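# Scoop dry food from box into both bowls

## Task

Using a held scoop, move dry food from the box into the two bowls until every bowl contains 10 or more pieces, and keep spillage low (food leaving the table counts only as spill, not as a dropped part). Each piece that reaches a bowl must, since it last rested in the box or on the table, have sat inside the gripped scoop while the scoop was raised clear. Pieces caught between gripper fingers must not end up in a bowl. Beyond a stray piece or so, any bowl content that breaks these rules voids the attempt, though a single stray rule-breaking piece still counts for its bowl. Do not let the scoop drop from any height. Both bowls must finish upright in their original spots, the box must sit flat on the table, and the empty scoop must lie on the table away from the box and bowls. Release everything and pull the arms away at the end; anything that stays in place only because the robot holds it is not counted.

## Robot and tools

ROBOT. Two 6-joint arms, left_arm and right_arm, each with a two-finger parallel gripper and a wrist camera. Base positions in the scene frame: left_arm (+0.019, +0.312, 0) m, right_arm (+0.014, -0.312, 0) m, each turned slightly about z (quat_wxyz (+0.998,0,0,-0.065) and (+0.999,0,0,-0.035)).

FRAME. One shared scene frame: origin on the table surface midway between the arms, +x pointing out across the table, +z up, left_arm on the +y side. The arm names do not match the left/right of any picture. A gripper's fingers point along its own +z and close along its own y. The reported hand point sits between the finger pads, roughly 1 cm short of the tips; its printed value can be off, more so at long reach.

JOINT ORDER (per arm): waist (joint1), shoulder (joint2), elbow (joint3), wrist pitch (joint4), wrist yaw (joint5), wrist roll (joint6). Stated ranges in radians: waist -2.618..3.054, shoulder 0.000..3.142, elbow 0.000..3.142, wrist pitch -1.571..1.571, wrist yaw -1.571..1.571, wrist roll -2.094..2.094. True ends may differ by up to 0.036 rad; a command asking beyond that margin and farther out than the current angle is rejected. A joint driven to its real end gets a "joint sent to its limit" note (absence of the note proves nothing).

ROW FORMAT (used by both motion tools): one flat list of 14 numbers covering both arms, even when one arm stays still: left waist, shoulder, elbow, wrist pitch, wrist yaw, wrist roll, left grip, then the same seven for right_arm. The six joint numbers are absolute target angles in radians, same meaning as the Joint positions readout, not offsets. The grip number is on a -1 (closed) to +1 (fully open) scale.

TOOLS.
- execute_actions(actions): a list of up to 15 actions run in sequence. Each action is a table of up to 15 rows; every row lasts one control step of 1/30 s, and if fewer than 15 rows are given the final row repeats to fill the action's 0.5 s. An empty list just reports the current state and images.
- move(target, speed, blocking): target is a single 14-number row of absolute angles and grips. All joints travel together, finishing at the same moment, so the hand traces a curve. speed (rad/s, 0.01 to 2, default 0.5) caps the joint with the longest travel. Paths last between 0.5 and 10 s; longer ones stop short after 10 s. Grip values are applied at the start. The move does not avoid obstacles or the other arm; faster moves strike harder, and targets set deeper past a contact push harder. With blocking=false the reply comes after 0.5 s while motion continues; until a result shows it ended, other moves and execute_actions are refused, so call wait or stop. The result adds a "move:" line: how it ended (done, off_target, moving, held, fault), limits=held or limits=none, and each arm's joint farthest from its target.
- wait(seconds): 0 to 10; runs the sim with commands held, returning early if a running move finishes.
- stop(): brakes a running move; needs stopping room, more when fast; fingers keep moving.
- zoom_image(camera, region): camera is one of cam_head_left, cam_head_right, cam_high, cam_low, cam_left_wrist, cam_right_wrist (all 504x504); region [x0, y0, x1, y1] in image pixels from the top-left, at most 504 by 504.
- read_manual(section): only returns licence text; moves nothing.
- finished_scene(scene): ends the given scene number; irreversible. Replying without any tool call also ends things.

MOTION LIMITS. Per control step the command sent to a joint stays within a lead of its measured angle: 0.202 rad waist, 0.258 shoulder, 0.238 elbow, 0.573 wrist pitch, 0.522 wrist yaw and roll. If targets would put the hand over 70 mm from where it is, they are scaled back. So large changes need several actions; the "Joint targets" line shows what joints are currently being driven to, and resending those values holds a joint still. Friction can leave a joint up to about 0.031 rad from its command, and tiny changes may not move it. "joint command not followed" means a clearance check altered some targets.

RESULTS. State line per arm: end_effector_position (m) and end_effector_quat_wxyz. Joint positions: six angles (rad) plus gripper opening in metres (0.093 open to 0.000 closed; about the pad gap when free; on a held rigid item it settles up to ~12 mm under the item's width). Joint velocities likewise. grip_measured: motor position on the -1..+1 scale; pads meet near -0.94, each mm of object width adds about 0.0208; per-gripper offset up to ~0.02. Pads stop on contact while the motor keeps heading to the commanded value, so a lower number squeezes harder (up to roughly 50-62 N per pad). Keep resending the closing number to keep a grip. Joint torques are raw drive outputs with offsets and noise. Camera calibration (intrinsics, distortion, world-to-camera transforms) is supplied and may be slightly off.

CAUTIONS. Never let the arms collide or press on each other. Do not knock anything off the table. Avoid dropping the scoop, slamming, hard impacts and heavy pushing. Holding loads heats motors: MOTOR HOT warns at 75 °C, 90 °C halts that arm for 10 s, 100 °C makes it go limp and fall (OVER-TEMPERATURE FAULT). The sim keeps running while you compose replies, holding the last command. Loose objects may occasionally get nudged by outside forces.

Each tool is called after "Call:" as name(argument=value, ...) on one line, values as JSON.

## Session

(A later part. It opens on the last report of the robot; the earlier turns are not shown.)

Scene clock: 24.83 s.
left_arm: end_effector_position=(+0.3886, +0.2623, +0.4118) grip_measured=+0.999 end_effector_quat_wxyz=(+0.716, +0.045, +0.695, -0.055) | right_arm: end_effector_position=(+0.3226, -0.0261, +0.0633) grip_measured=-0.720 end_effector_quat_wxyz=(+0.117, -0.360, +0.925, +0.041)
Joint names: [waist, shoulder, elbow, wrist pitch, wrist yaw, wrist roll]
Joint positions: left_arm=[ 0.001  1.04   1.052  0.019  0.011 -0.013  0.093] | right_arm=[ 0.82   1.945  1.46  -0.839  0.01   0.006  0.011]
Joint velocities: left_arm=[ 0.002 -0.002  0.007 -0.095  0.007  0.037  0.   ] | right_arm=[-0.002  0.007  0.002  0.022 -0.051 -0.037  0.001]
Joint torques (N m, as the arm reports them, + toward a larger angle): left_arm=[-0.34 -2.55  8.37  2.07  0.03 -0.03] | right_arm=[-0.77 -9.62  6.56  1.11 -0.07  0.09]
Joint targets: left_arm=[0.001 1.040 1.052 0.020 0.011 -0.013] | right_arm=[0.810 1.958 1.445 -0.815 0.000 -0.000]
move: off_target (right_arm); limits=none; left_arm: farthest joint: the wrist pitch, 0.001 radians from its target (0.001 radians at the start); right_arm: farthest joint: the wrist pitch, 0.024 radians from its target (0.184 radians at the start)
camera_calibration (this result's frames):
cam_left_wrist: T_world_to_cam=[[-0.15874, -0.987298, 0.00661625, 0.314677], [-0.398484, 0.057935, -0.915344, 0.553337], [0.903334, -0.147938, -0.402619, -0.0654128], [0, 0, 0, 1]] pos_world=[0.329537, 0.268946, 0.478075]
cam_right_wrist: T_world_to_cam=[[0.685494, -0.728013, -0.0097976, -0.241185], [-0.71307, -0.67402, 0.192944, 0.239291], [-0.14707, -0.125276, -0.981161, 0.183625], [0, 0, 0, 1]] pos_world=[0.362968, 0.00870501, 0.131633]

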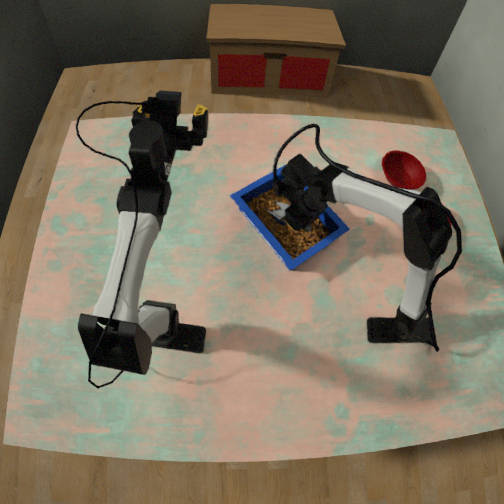

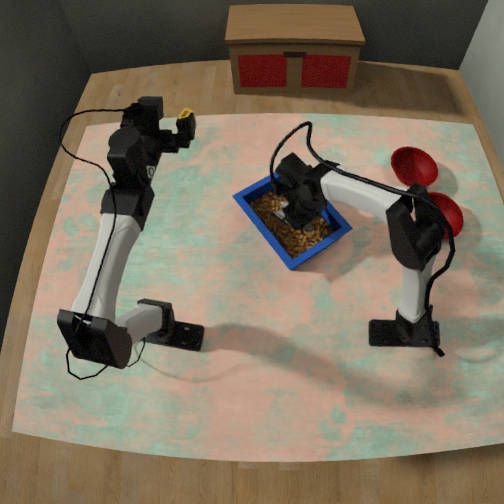

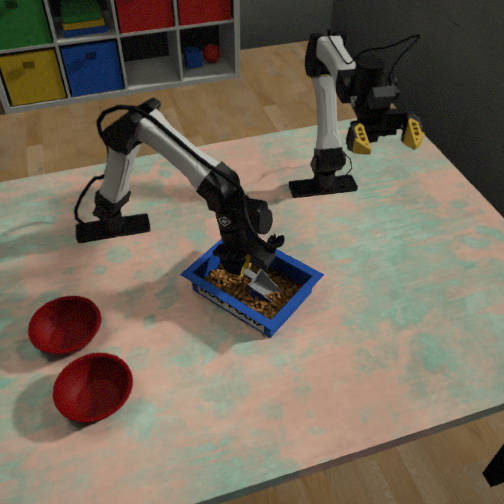

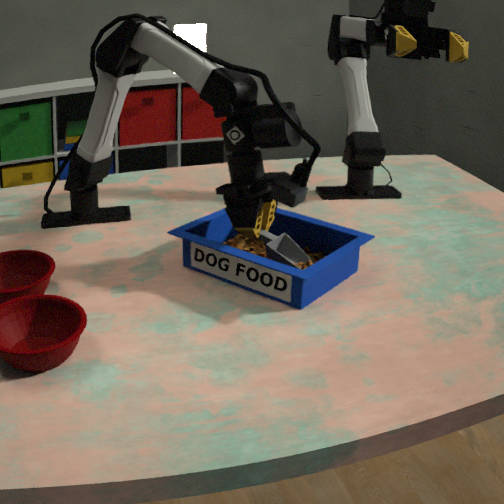

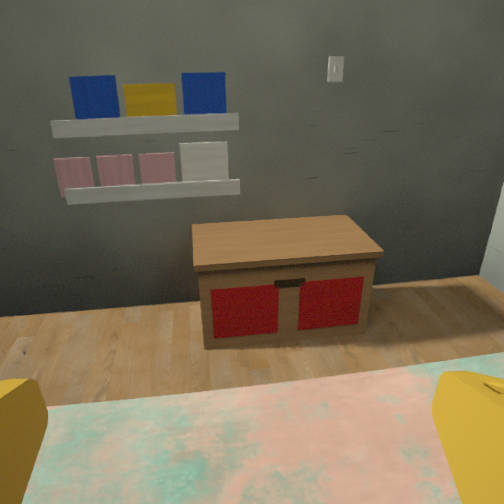

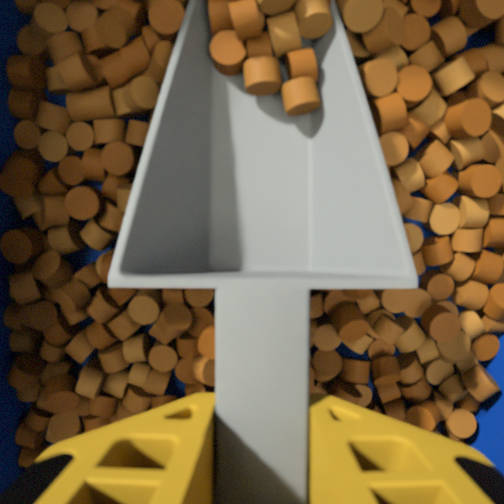

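Call:
move(target=[0.001,1.040,1.052,0.020,0.011,-0.013,1,0.81,1.765,1.13,-0.46,0,0,-0.9], speed=0.3)

Call:
move(target=[0.001,1.040,1.052,0.020,0.011,-0.013,1,0.81,1.585,0.75,0.09,0,0,-0.9], speed=0.4)

Scene clock: 28.00 s.
left_arm: end_effector_position=(+0.3886, +0.2623, +0.4118) grip_measured=+0.999 end_effector_quat_wxyz=(+0.716, +0.045, +0.695, -0.055) | right_arm: end_effector_position=(+0.3143, -0.0339, +0.0479) grip_measured=-0.720 end_effector_quat_wxyz=(+0.197, -0.355, +0.911, +0.073)
Joint names: [waist, shoulder, elbow, wrist pitch, wrist yaw, wrist roll]
Joint positions: left_arm=[ 0.001  1.04   1.052  0.019  0.011 -0.013  0.093] | right_arm=[ 0.82   1.796  1.14  -0.491  0.01   0.006  0.011]
Joint velocities: left_arm=[-0.007 -0.012  0.002  0.037 -0.037  0.066  0.   ] | right_arm=[ 0.002 -0.002 -0.027 -0.007  0.007  0.022  0.001]
Joint torques (N m, as the arm reports them, + toward a larger angle): left_arm=[-0.36 -2.54  8.38  2.08  0.02 -0.03] | right_arm=[ -0.81 -11.81   6.99   1.47  -0.1    0.08]
Joint targets: left_arm=[0.001 1.040 1.052 0.020 0.011 -0.013] | right_arm=[0.810 1.765 1.130 -0.460 0.000 0.000]
move: off_target (right_arm); limits=none; left_arm: farthest joint: the wrist pitch, 0.001 radians from its target (0.001 radians at the start); right_arm: farthest joint: the shoulder, 0.031 radians from its target (0.180 radians at the start)
camera_calibration (this result's frames):
cam_left_wrist: T_world_to_cam=[[-0.15874, -0.987298, 0.00661625, 0.314677], [-0.398484, 0.057935, -0.915344, 0.553337], [0.903334, -0.147938, -0.402619, -0.0654128], [0, 0, 0, 1]] pos_world=[0.329537, 0.268946, 0.478075]
cam_right_wrist: T_world_to_cam=[[0.686693, -0.726894, -0.00880444, -0.241668], [-0.72669, -0.686722, 0.0183046, 0.243352], [-0.0193517, -0.00617151, -0.999794, 0.131096], [0, 0, 0, 1]] pos_world=[0.34533, -0.0077433, 0.124486]

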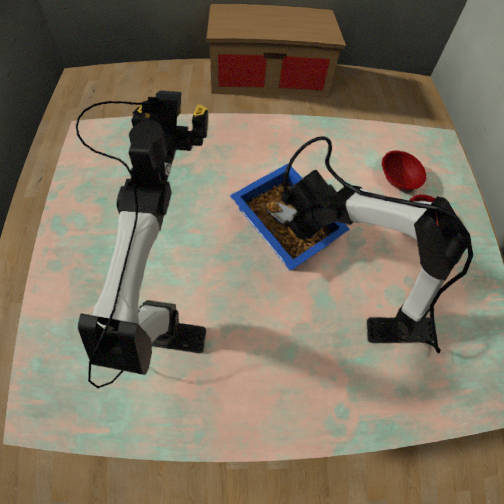

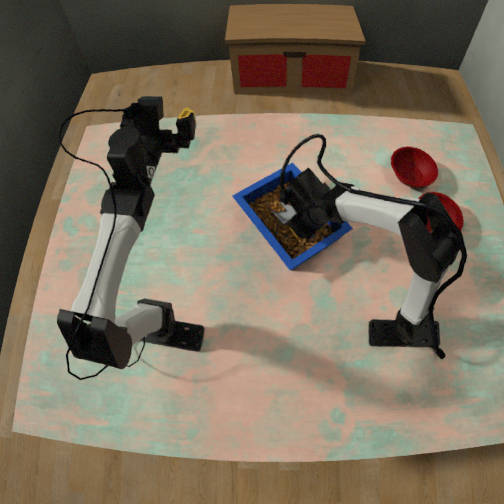

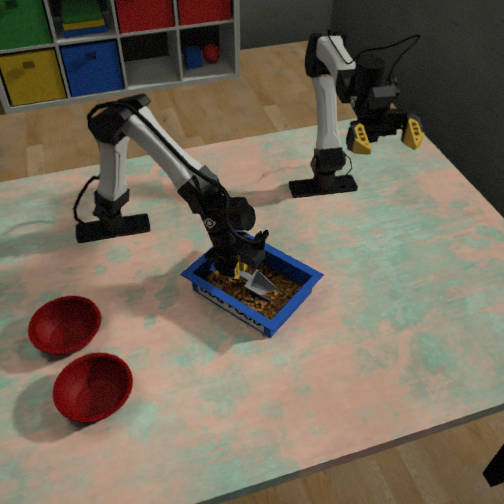

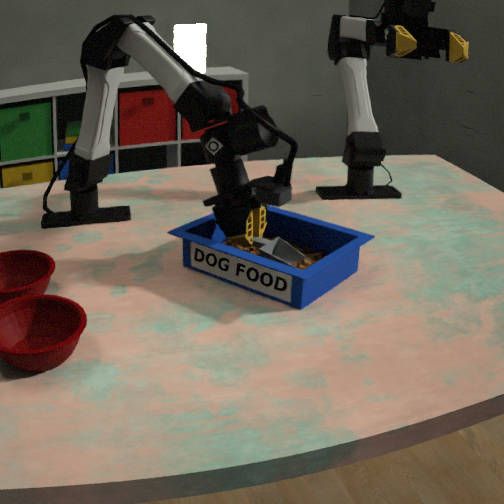

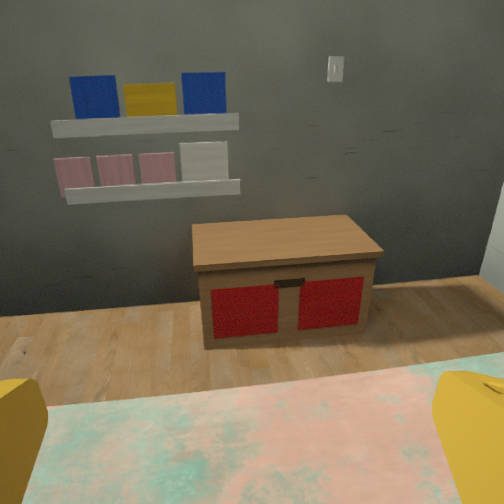

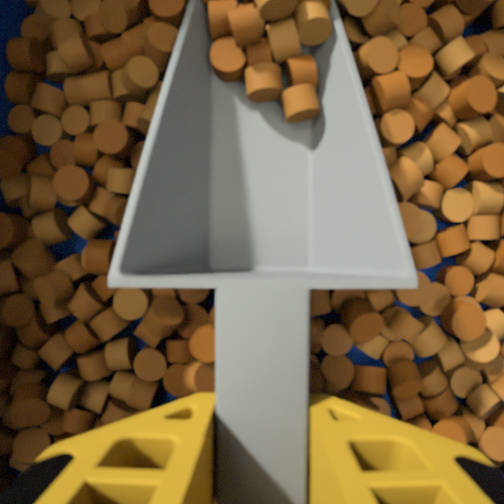

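Scene clock: 30.17 s.
left_arm: end_effector_position=(+0.3886, +0.2623, +0.4117) grip_measured=+0.999 end_effector_quat_wxyz=(+0.716, +0.045, +0.695, -0.055) | right_arm: end_effector_position=(+0.3124, -0.0356, +0.0573) grip_measured=-0.720 end_effector_quat_wxyz=(+0.351, -0.335, +0.864, +0.134)
Joint names: [waist, shoulder, elbow, wrist pitch, wrist yaw, wrist roll]
Joint positions: left_arm=[ 0.001  1.04   1.052  0.018  0.011 -0.013  0.093] | right_arm=[0.82  1.617 0.759 0.057 0.01  0.006 0.011]
Joint velocities: left_arm=[ 0.012  0.002  0.002  0.081  0.007 -0.037  0.   ] | right_arm=[ 0.007  0.017 -0.007 -0.007 -0.037 -0.037 -0.   ]
Joint torques (N m, as the arm reports them, + toward a larger angle): left_arm=[-0.35 -2.54  8.38  2.08  0.03 -0.03] | right_arm=[-0.77 -9.91  7.    2.03 -0.09  0.09]
Joint targets: left_arm=[0.001 1.040 1.052 0.020 0.011 -0.013] | right_arm=[0.810 1.585 0.750 0.090 -0.000 -0.000]
move: off_target (right_arm); limits=none; left_arm: farthest joint: the wrist pitch, 0.002 radians from its target (0.001 radians at the start); right_arm: farthest joint: the wrist pitch, 0.033 radians from its target (0.581 radians at the start)
camera_calibration (this result's frames):
cam_left_wrist: T_world_to_cam=[[-0.158737, -0.987299, 0.0066276, 0.314672], [-0.39883, 0.0579801, -0.91519, 0.553313], [0.903182, -0.147918, -0.402968, -0.065255], [0, 0, 0, 1]] pos_world=[0.329565, 0.268942, 0.478005]
cam_right_wrist: T_world_to_cam=[[0.688602, -0.725114, -0.00608392, -0.242258], [-0.687627, -0.650294, -0.322935, 0.249237], [0.230209, 0.226557, -0.946401, 0.0677399], [0, 0, 0, 1]] pos_world=[0.322607, -0.0289339, 0.143123]

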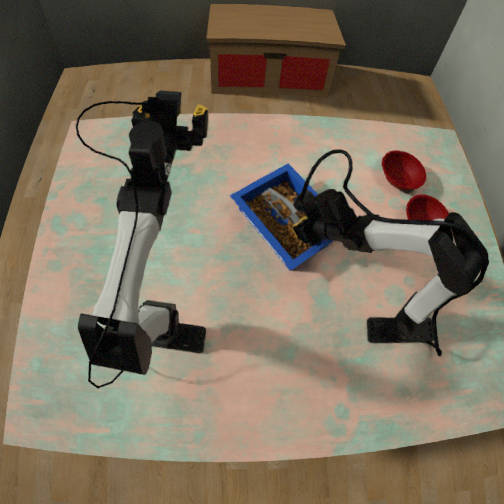

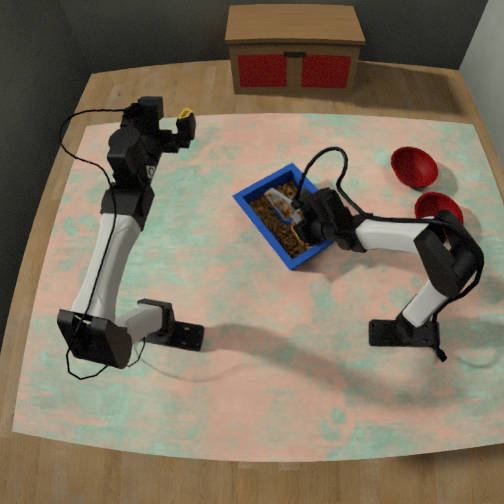

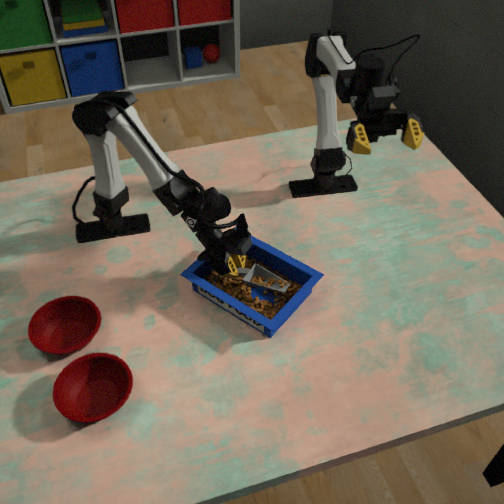

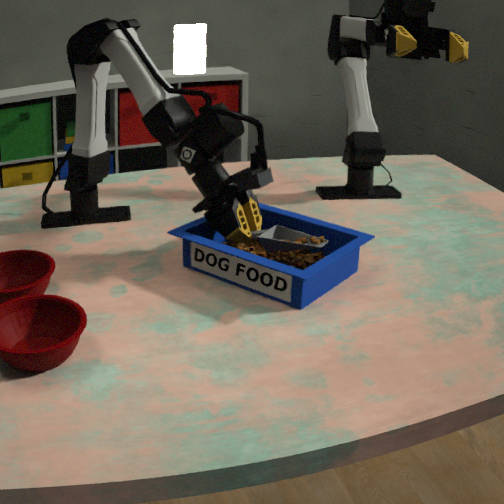

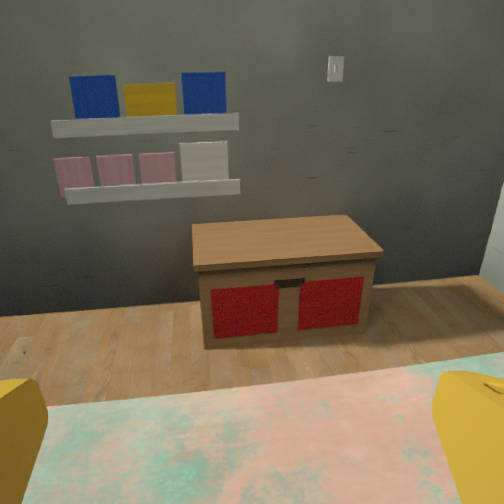

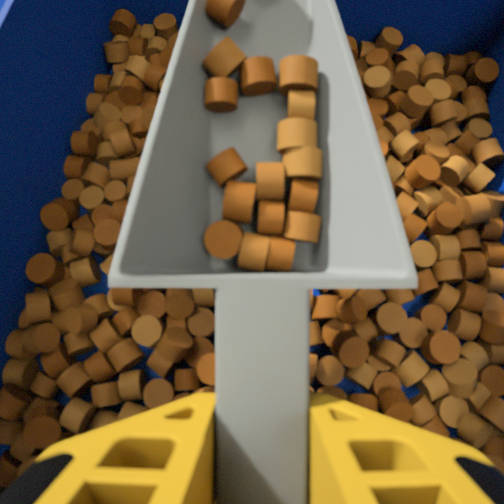

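Call:
move(target=[0.001,1.040,1.052,0.020,0.011,-0.013,1,0.78,1.345,0.80,-0.11,0,0,-0.9], speed=0.35)

Call:
move(target=[0.001,1.040,1.052,0.020,0.011,-0.013,1,-0.13,1.345,0.80,-0.11,0,0,-0.9], speed=0.55)

Scene clock: 32.37 s.
left_arm: end_effector_position=(+0.3886, +0.2623, +0.4117) grip_measured=+0.999 end_effector_quat_wxyz=(+0.716, +0.045, +0.695, -0.055) | right_arm: end_effector_position=(+0.3068, -0.0567, +0.1287) grip_measured=-0.720 end_effector_quat_wxyz=(+0.393, -0.316, +0.851, +0.145)
Joint names: [waist, shoulder, elbow, wrist pitch, wrist yaw, wrist roll]
Joint positions: left_arm=[ 0.001  1.04   1.052  0.018  0.011 -0.013  0.093] | right_arm=[ 0.79   1.368  0.78  -0.118  0.01   0.006  0.011]
Joint velocities: left_arm=[ 0.002  0.002 -0.007  0.051  0.037 -0.007 -0.001] | right_arm=[-0.027 -0.017 -0.012 -0.007 -0.051 -0.051  0.001]
Joint torques (N m, as the arm reports them, + toward a larger angle): left_arm=[-0.35 -2.53  8.39  2.08  0.03 -0.03] | right_arm=[-0.88 -7.57 10.7   1.91 -0.06  0.09]
Joint targets: left_arm=[0.001 1.040 1.052 0.020 0.011 -0.013] | right_arm=[0.780 1.345 0.800 -0.110 0.000 0.000]
move: off_target (right_arm); limits=none; left_arm: farthest joint: the wrist pitch, 0.002 radians from its target (0.002 radians at the start); right_arm: farthest joint: the shoulder, 0.023 radians from its target (0.272 radians at the start)
camera_calibration (this result's frames):
cam_left_wrist: T_world_to_cam=[[-0.158737, -0.987299, 0.0066276, 0.314672], [-0.39883, 0.0579801, -0.91519, 0.553313], [0.903182, -0.147918, -0.402968, -0.065255], [0, 0, 0, 1]] pos_world=[0.329565, 0.268942, 0.478005]
cam_right_wrist: T_world_to_cam=[[0.667125, -0.744928, -0.00520422, -0.247856], [-0.680688, -0.606726, -0.410545, 0.266429], [0.302669, 0.277427, -0.911826, 0.117591], [0, 0, 0, 1]] pos_world=[0.311115, -0.0556089, 0.215313]

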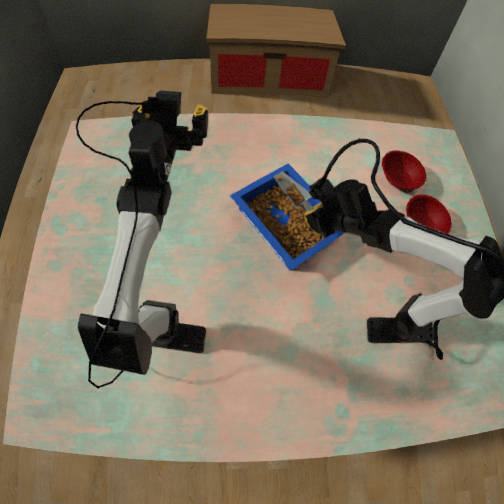

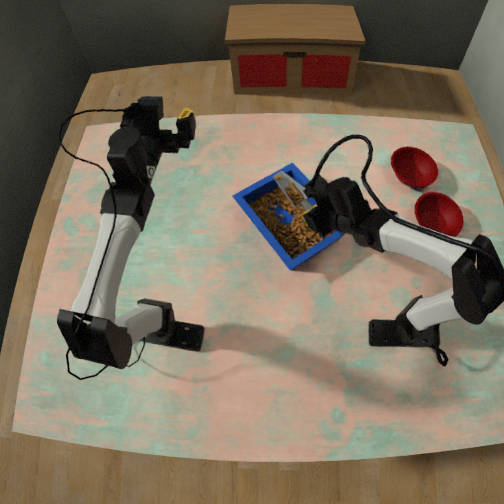

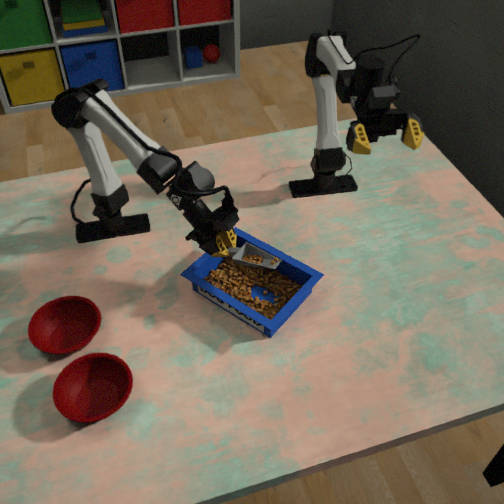

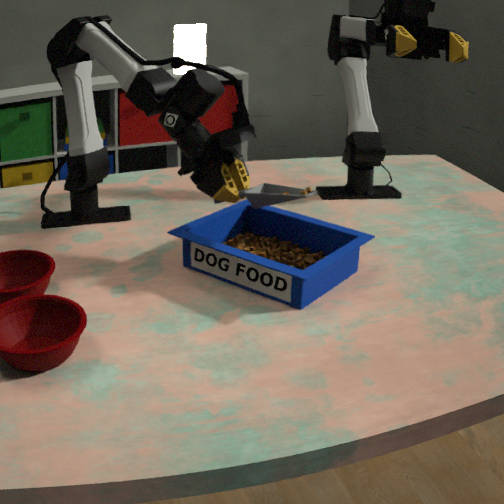

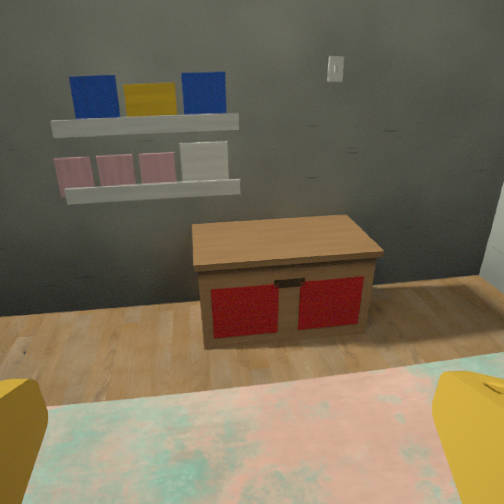

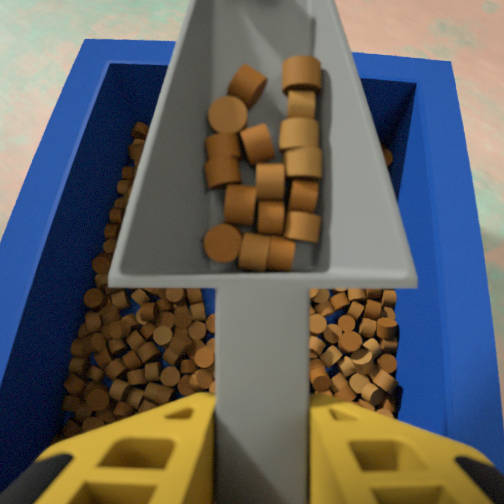

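Scene clock: 34.43 s.
left_arm: end_effector_position=(+0.3886, +0.2623, +0.4117) grip_measured=+0.999 end_effector_quat_wxyz=(+0.716, +0.045, +0.695, -0.055) | right_arm: end_effector_position=(+0.3940, -0.3871, +0.1277) grip_measured=-0.720 end_effector_quat_wxyz=(+0.414, +0.091, +0.905, -0.041)
Joint names: [waist, shoulder, elbow, wrist pitch, wrist yaw, wrist roll]
Joint positions: left_arm=[ 0.001  1.04   1.052  0.018  0.011 -0.013  0.093] | right_arm=[-0.124  1.368  0.78  -0.124  0.005  0.005  0.011]
Joint velocities: left_arm=[-0.007  0.017 -0.002 -0.007  0.022  0.081  0.001] | right_arm=[-0.012 -0.017  0.002  0.022  0.022  0.007  0.001]
Joint torques (N m, as the arm reports them, + toward a larger angle): left_arm=[-0.36 -2.53  8.4   2.08  0.03 -0.03] | right_arm=[-0.57 -7.53 10.75  1.95 -0.04  0.07]
Joint targets: left_arm=[0.001 1.040 1.052 0.020 0.011 -0.013] | right_arm=[-0.130 1.345 0.800 -0.110 0.000 -0.000]
move: off_target (right_arm); limits=none; left_arm: farthest joint: the wrist pitch, 0.002 radians from its target (0.002 radians at the start); right_arm: farthest joint: the shoulder, 0.023 radians from its target (0.023 radians at the start)
camera_calibration (this result's frames):
cam_left_wrist: T_world_to_cam=[[-0.158737, -0.987299, 0.0066276, 0.314672], [-0.39883, 0.0579801, -0.91519, 0.553313], [0.903182, -0.147918, -0.402968, -0.065255], [0, 0, 0, 1]] pos_world=[0.329565, 0.268942, 0.478005]
cam_right_wrist: T_world_to_cam=[[-0.179091, -0.983798, -0.00820956, -0.310892], [-0.898783, 0.166997, -0.405341, 0.509608], [0.400145, -0.0652142, -0.914129, 0.0111729], [0, 0, 0, 1]] pos_world=[0.397878, -0.390229, 0.214226]

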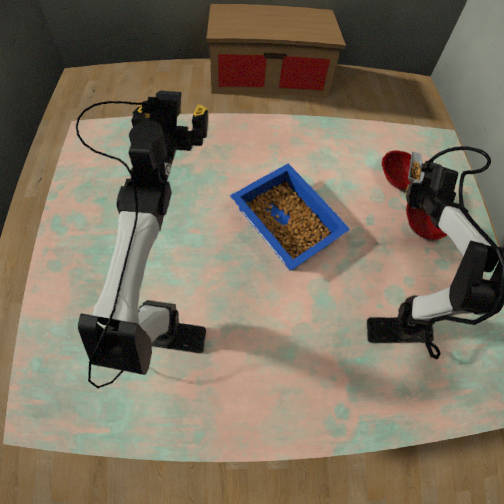

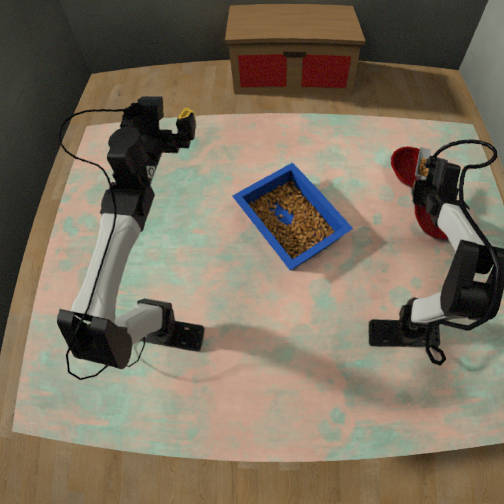

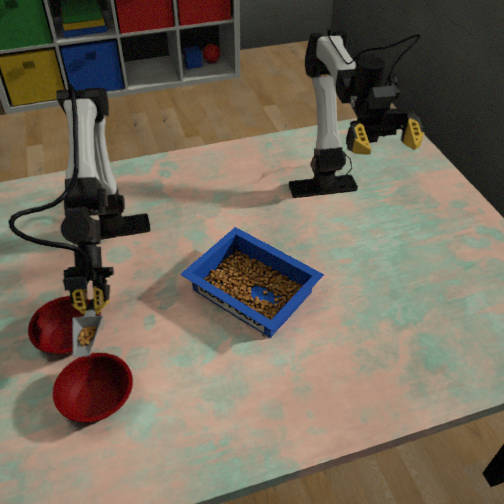

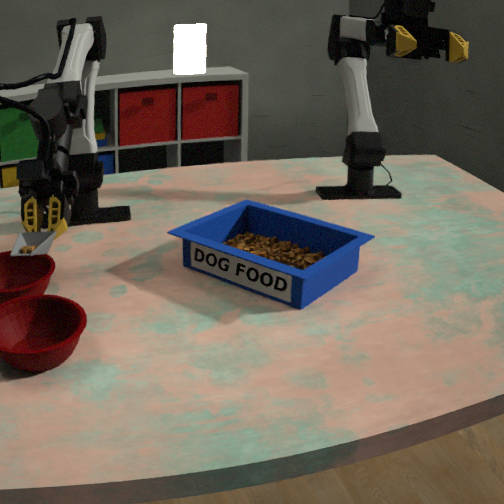

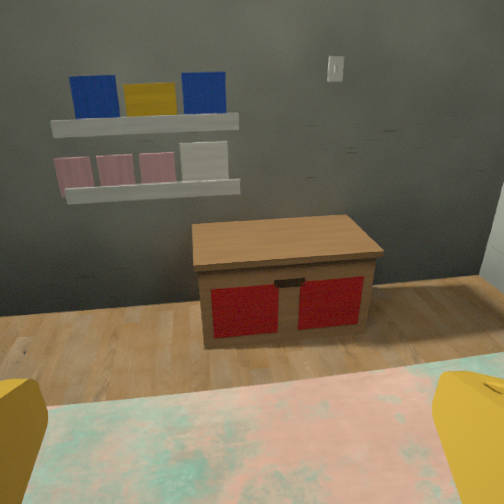

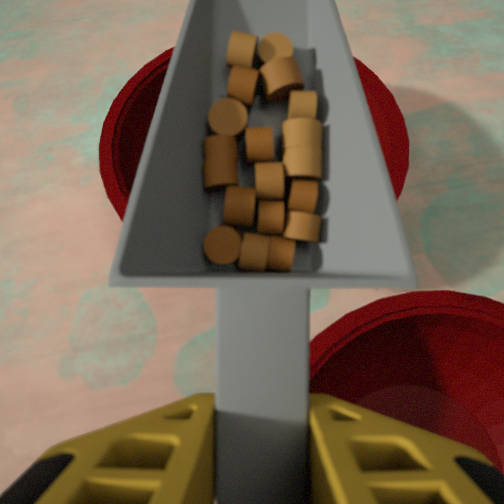

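Call:
move(target=[0.001,1.040,1.052,0.020,0.011,-0.013,1,-0.125,1.64,1.295,-0.84,0,0,-0.9], speed=0.5)

Call:
move(target=[0.001,1.040,1.052,0.020,0.011,-0.013,1,-0.125,2.115,2.045,-1.56,0,0,-0.9], speed=0.4)

Scene clock: 38.53 s.
left_arm: end_effector_position=(+0.3886, +0.2623, +0.4116) grip_measured=+0.999 end_effector_quat_wxyz=(+0.716, +0.045, +0.695, -0.055) | right_arm: end_effector_position=(+0.3812, -0.3846, +0.1232) grip_measured=-0.720 end_effector_quat_wxyz=(+0.187, +0.098, +0.977, -0.020)
Joint names: [waist, shoulder, elbow, wrist pitch, wrist yaw, wrist roll]
Joint positions: left_arm=[ 0.001  1.04   1.052  0.018  0.011 -0.013  0.093] | right_arm=[-0.124  1.625  1.271 -0.838  0.005  0.005  0.011]
Joint velocities: left_arm=[ 0.002 -0.017  0.002 -0.081 -0.037 -0.051 -0.001] | right_arm=[-0.007 -0.002 -0.017  0.037 -0.037  0.007  0.001]
Joint torques (N m, as the arm reports them, + toward a larger angle): left_arm=[-0.36 -2.54  8.37  2.08  0.02 -0.03] | right_arm=[ 0.01 -6.62 10.63  1.08 -0.02  0.08]
Joint targets: left_arm=[0.001 1.040 1.052 0.020 0.011 -0.013] | right_arm=[-0.125 1.640 1.295 -0.840 0.000 -0.000]
move: off_target (right_arm); limits=none; left_arm: farthest joint: the wrist pitch, 0.002 radians from its target (0.002 radians at the start); right_arm: farthest joint: the elbow, 0.024 radians from its target (0.515 radians at the start)
camera_calibration (this result's frames):
cam_left_wrist: T_world_to_cam=[[-0.158735, -0.987299, 0.00663896, 0.314668], [-0.399177, 0.0580253, -0.915036, 0.553289], [0.903029, -0.147898, -0.403317, -0.0650972], [0, 0, 0, 1]] pos_world=[0.329593, 0.268938, 0.477935]
cam_right_wrist: T_world_to_cam=[[-0.184319, -0.982773, -0.0135501, -0.307706], [-0.981076, 0.183134, 0.0628636, 0.475782], [-0.0592991, 0.0248806, -0.99793, 0.232462], [0, 0, 0, 1]] pos_world=[0.423846, -0.395321, 0.197902]

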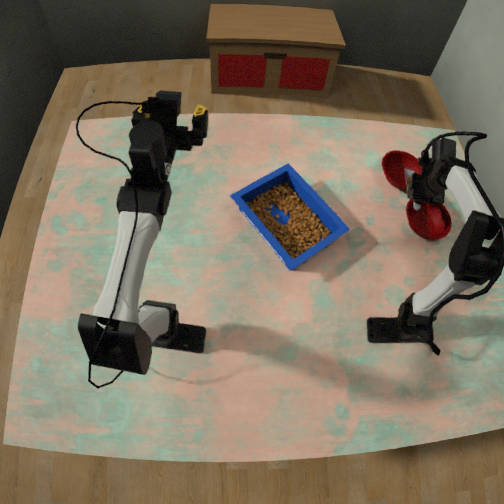

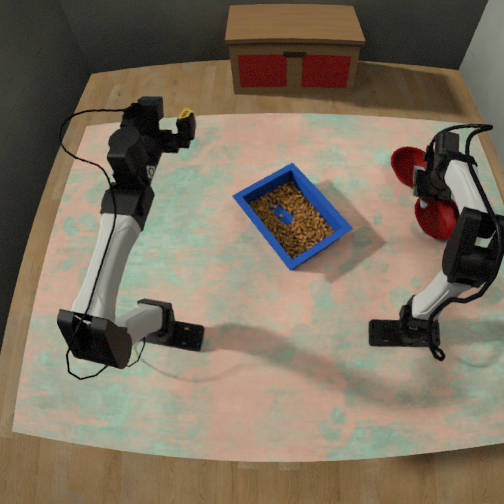

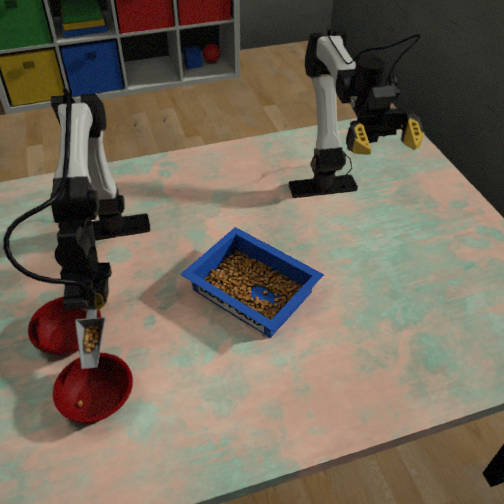

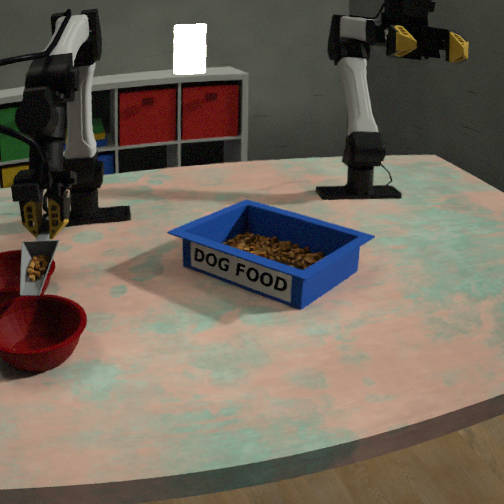

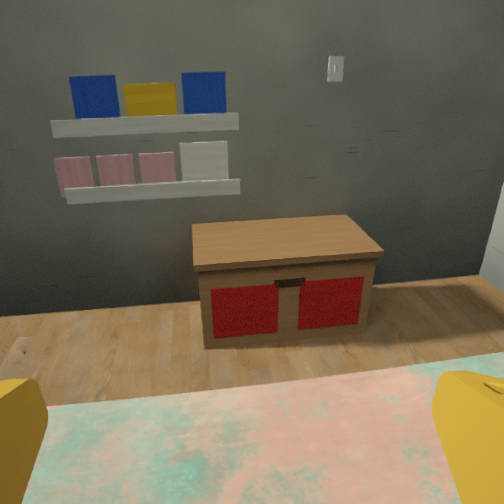

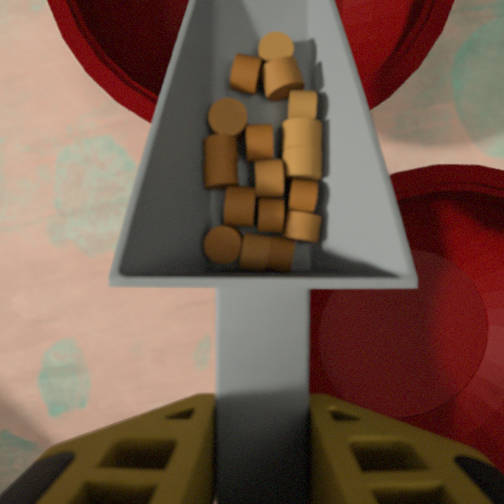

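Scene clock: 41.17 s.
left_arm: end_effector_position=(+0.3886, +0.2623, +0.4116) grip_measured=+0.999 end_effector_quat_wxyz=(+0.716, +0.045, +0.695, -0.055) | right_arm: end_effector_position=(+0.3969, -0.3877, +0.1384) grip_measured=-0.720 end_effector_quat_wxyz=(-0.027, +0.099, +0.995, -0.000)
Joint names: [waist, shoulder, elbow, wrist pitch, wrist yaw, wrist roll]
Joint positions: left_arm=[ 0.001  1.04   1.052  0.018  0.011 -0.013  0.093] | right_arm=[-0.124  2.104  2.022 -1.542  0.005  0.005  0.011]
Joint velocities: left_arm=[ 0.007 -0.002 -0.017  0.007 -0.022  0.066  0.   ] | right_arm=[ 0.007 -0.007 -0.012 -0.022  0.022 -0.022 -0.001]
Joint torques (N m, as the arm reports them, + toward a larger angle): left_arm=[-0.36 -2.54  8.36  2.08  0.03 -0.03] | right_arm=[ -0.13 -10.64   9.38   0.15  -0.01   0.11]
Joint targets: left_arm=[0.001 1.040 1.052 0.020 0.011 -0.013] | right_arm=[-0.125 2.115 2.045 -1.555 -0.000 0.000]
joint sent to its limit (right arm) — the command would take the wrist pitch past its lower limit, so that joint was sent only as far as its limit.
move: off_target (right_arm); limits=none; left_arm: farthest joint: the wrist pitch, 0.002 radians from its target (0.002 radians at the start); right_arm: farthest joint: the elbow, 0.023 radians from its target (0.774 radians at the start)
camera_calibration (this result's frames):
cam_left_wrist: T_world_to_cam=[[-0.158735, -0.987299, 0.00663896, 0.314668], [-0.399177, 0.0580253, -0.915036, 0.553289], [0.903029, -0.147898, -0.403317, -0.0650972], [0, 0, 0, 1]] pos_world=[0.329593, 0.268938, 0.477935]
cam_right_wrist: T_world_to_cam=[[-0.190627, -0.981536, -0.0157553, -0.304344], [-0.865356, 0.160442, 0.474781, 0.379049], [-0.463487, 0.10414, -0.879963, 0.423495], [0, 0, 0, 1]] pos_world=[0.466281, -0.403642, 0.187899]

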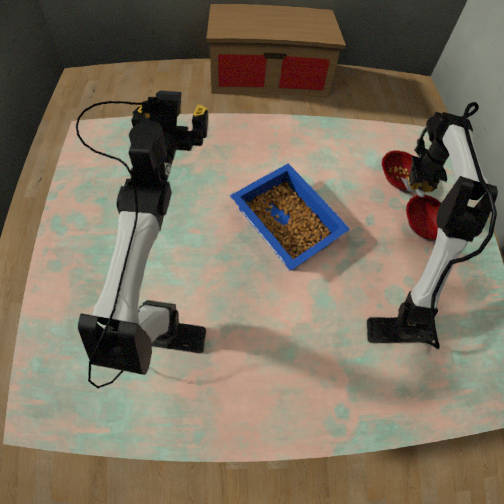

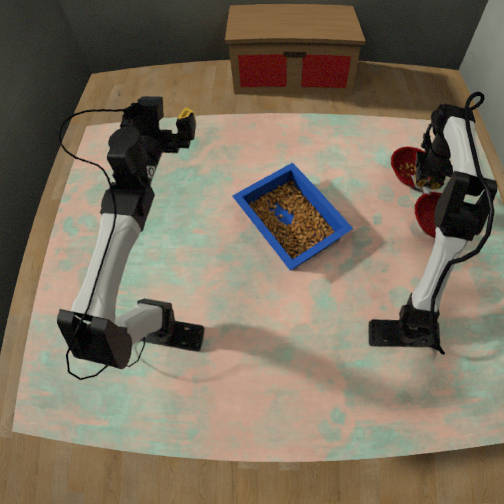

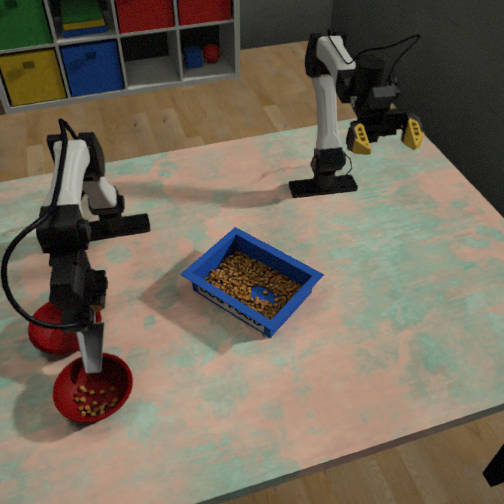

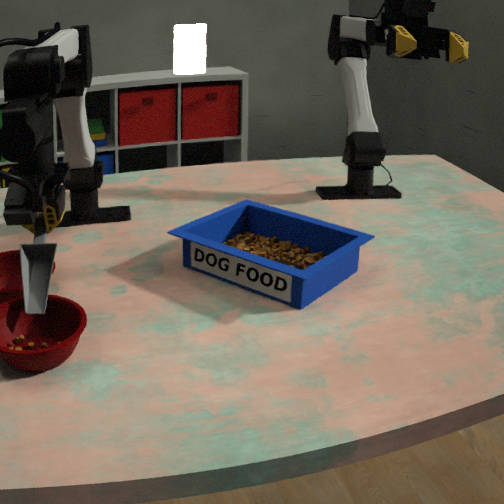

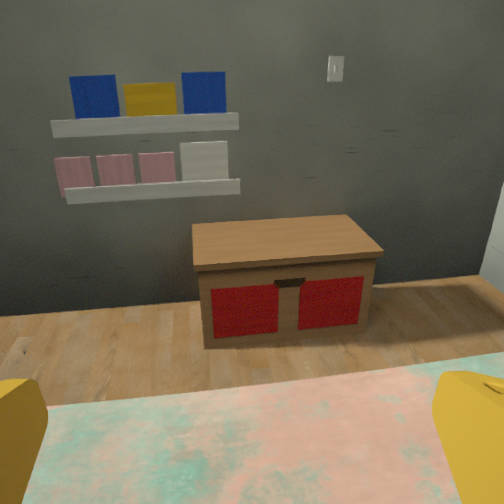

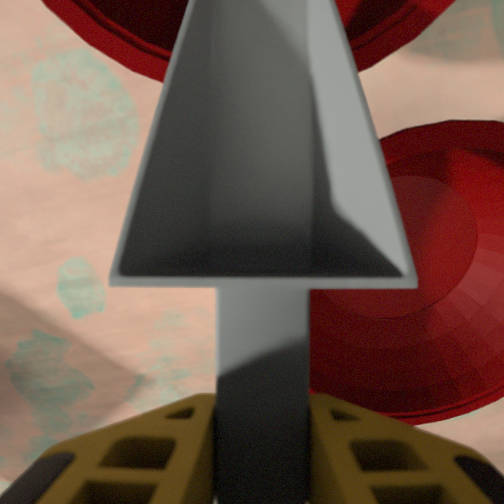

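Call:
move(target=[0.001,1.040,1.052,0.020,0.011,-0.013,1,-0.10,1.90,1.85,-1.42,0,0,-0.9], speed=0.5)

Call:
zoom_image(camera="cam_head_right", region=[225, 155, 360, 275])

Scene clock: 43.37 s.
left_arm: end_effector_position=(+0.3886, +0.2623, +0.4116) grip_measured=+0.999 end_effector_quat_wxyz=(+0.716, +0.045, +0.695, -0.055) | right_arm: end_effector_position=(+0.3842, -0.3791, +0.1656) grip_measured=-0.720 end_effector_quat_wxyz=(+0.037, +0.091, +0.995, -0.006)
Joint names: [waist, shoulder, elbow, wrist pitch, wrist yaw, wrist roll]
Joint positions: left_arm=[ 0.001  1.04   1.052  0.018  0.011 -0.013  0.093] | right_arm=[-0.108  1.919  1.861 -1.437  0.005  0.005  0.011]
Joint velocities: left_arm=[-0.007 -0.007 -0.007 -0.066 -0.051 -0.037 -0.001] | right_arm=[-0.002  0.007  0.017  0.139  0.022 -0.037 -0.001]
Joint torques (N m, as the arm reports them, + toward a larger angle): left_arm=[-0.36 -2.54  8.38  2.08  0.03 -0.03] | right_arm=[  0.55 -11.86   6.62   0.66  -0.02   0.08]
Joint targets: left_arm=[0.001 1.040 1.052 0.020 0.011 -0.013] | right_arm=[-0.100 1.900 1.850 -1.420 0.000 -0.000]
move: done; limits=none; left_arm: farthest joint: the wrist pitch, 0.002 radians from its target (0.002 radians at the start); right_arm: farthest joint: the shoulder, 0.019 radians from its target (0.204 radians at the start)
camera_calibration (this result's frames):
cam_left_wrist: T_world_to_cam=[[-0.158735, -0.987299, 0.00663896, 0.314668], [-0.399177, 0.0580253, -0.915036, 0.553289], [0.903029, -0.147898, -0.403317, -0.0650972], [0, 0, 0, 1]] pos_world=[0.329593, 0.268938, 0.477935]
cam_right_wrist: T_world_to_cam=[[-0.172904, -0.984818, -0.0153928, -0.305974], [-0.920578, 0.156029, 0.358037, 0.39265], [-0.3502, 0.0760762, -0.93358, 0.395343], [0, 0, 0, 1]] pos_world=[0.44701, -0.392669, 0.223791]

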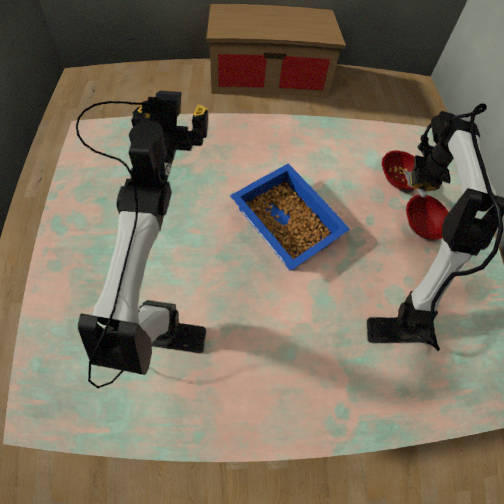

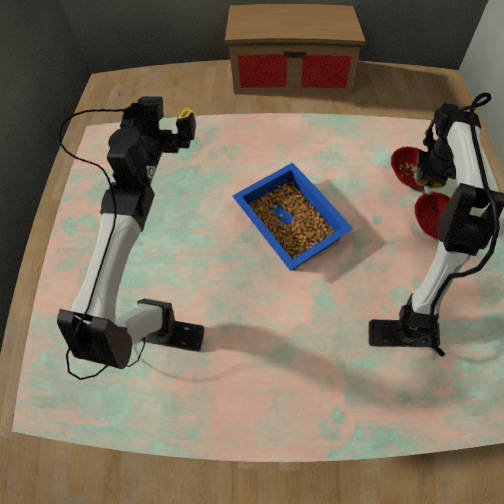

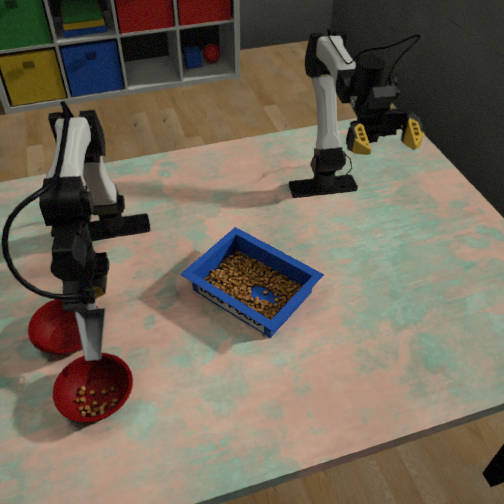

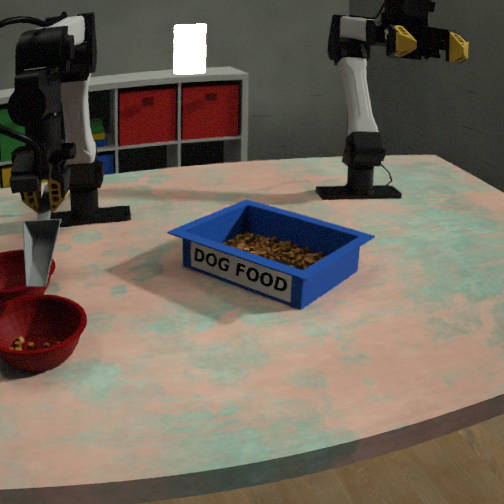

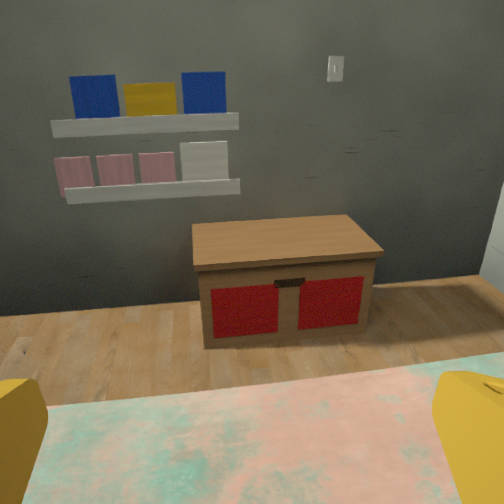

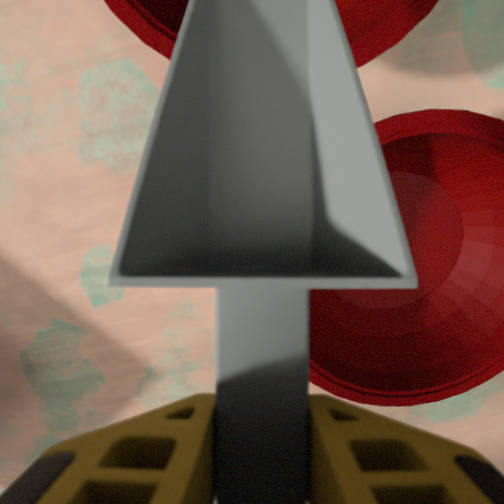

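Region (225, 155, 360, 275) of cam_head_right's 504x504 image, scaled by 3.733, with more detail than that image has.

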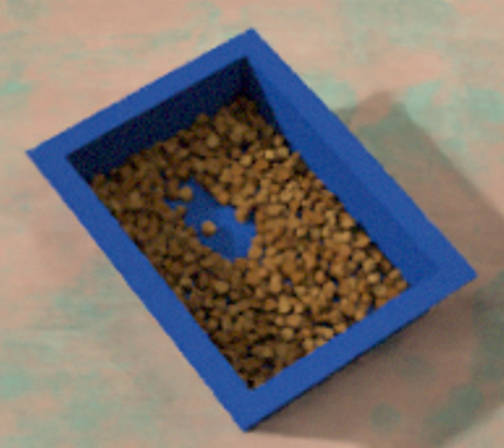

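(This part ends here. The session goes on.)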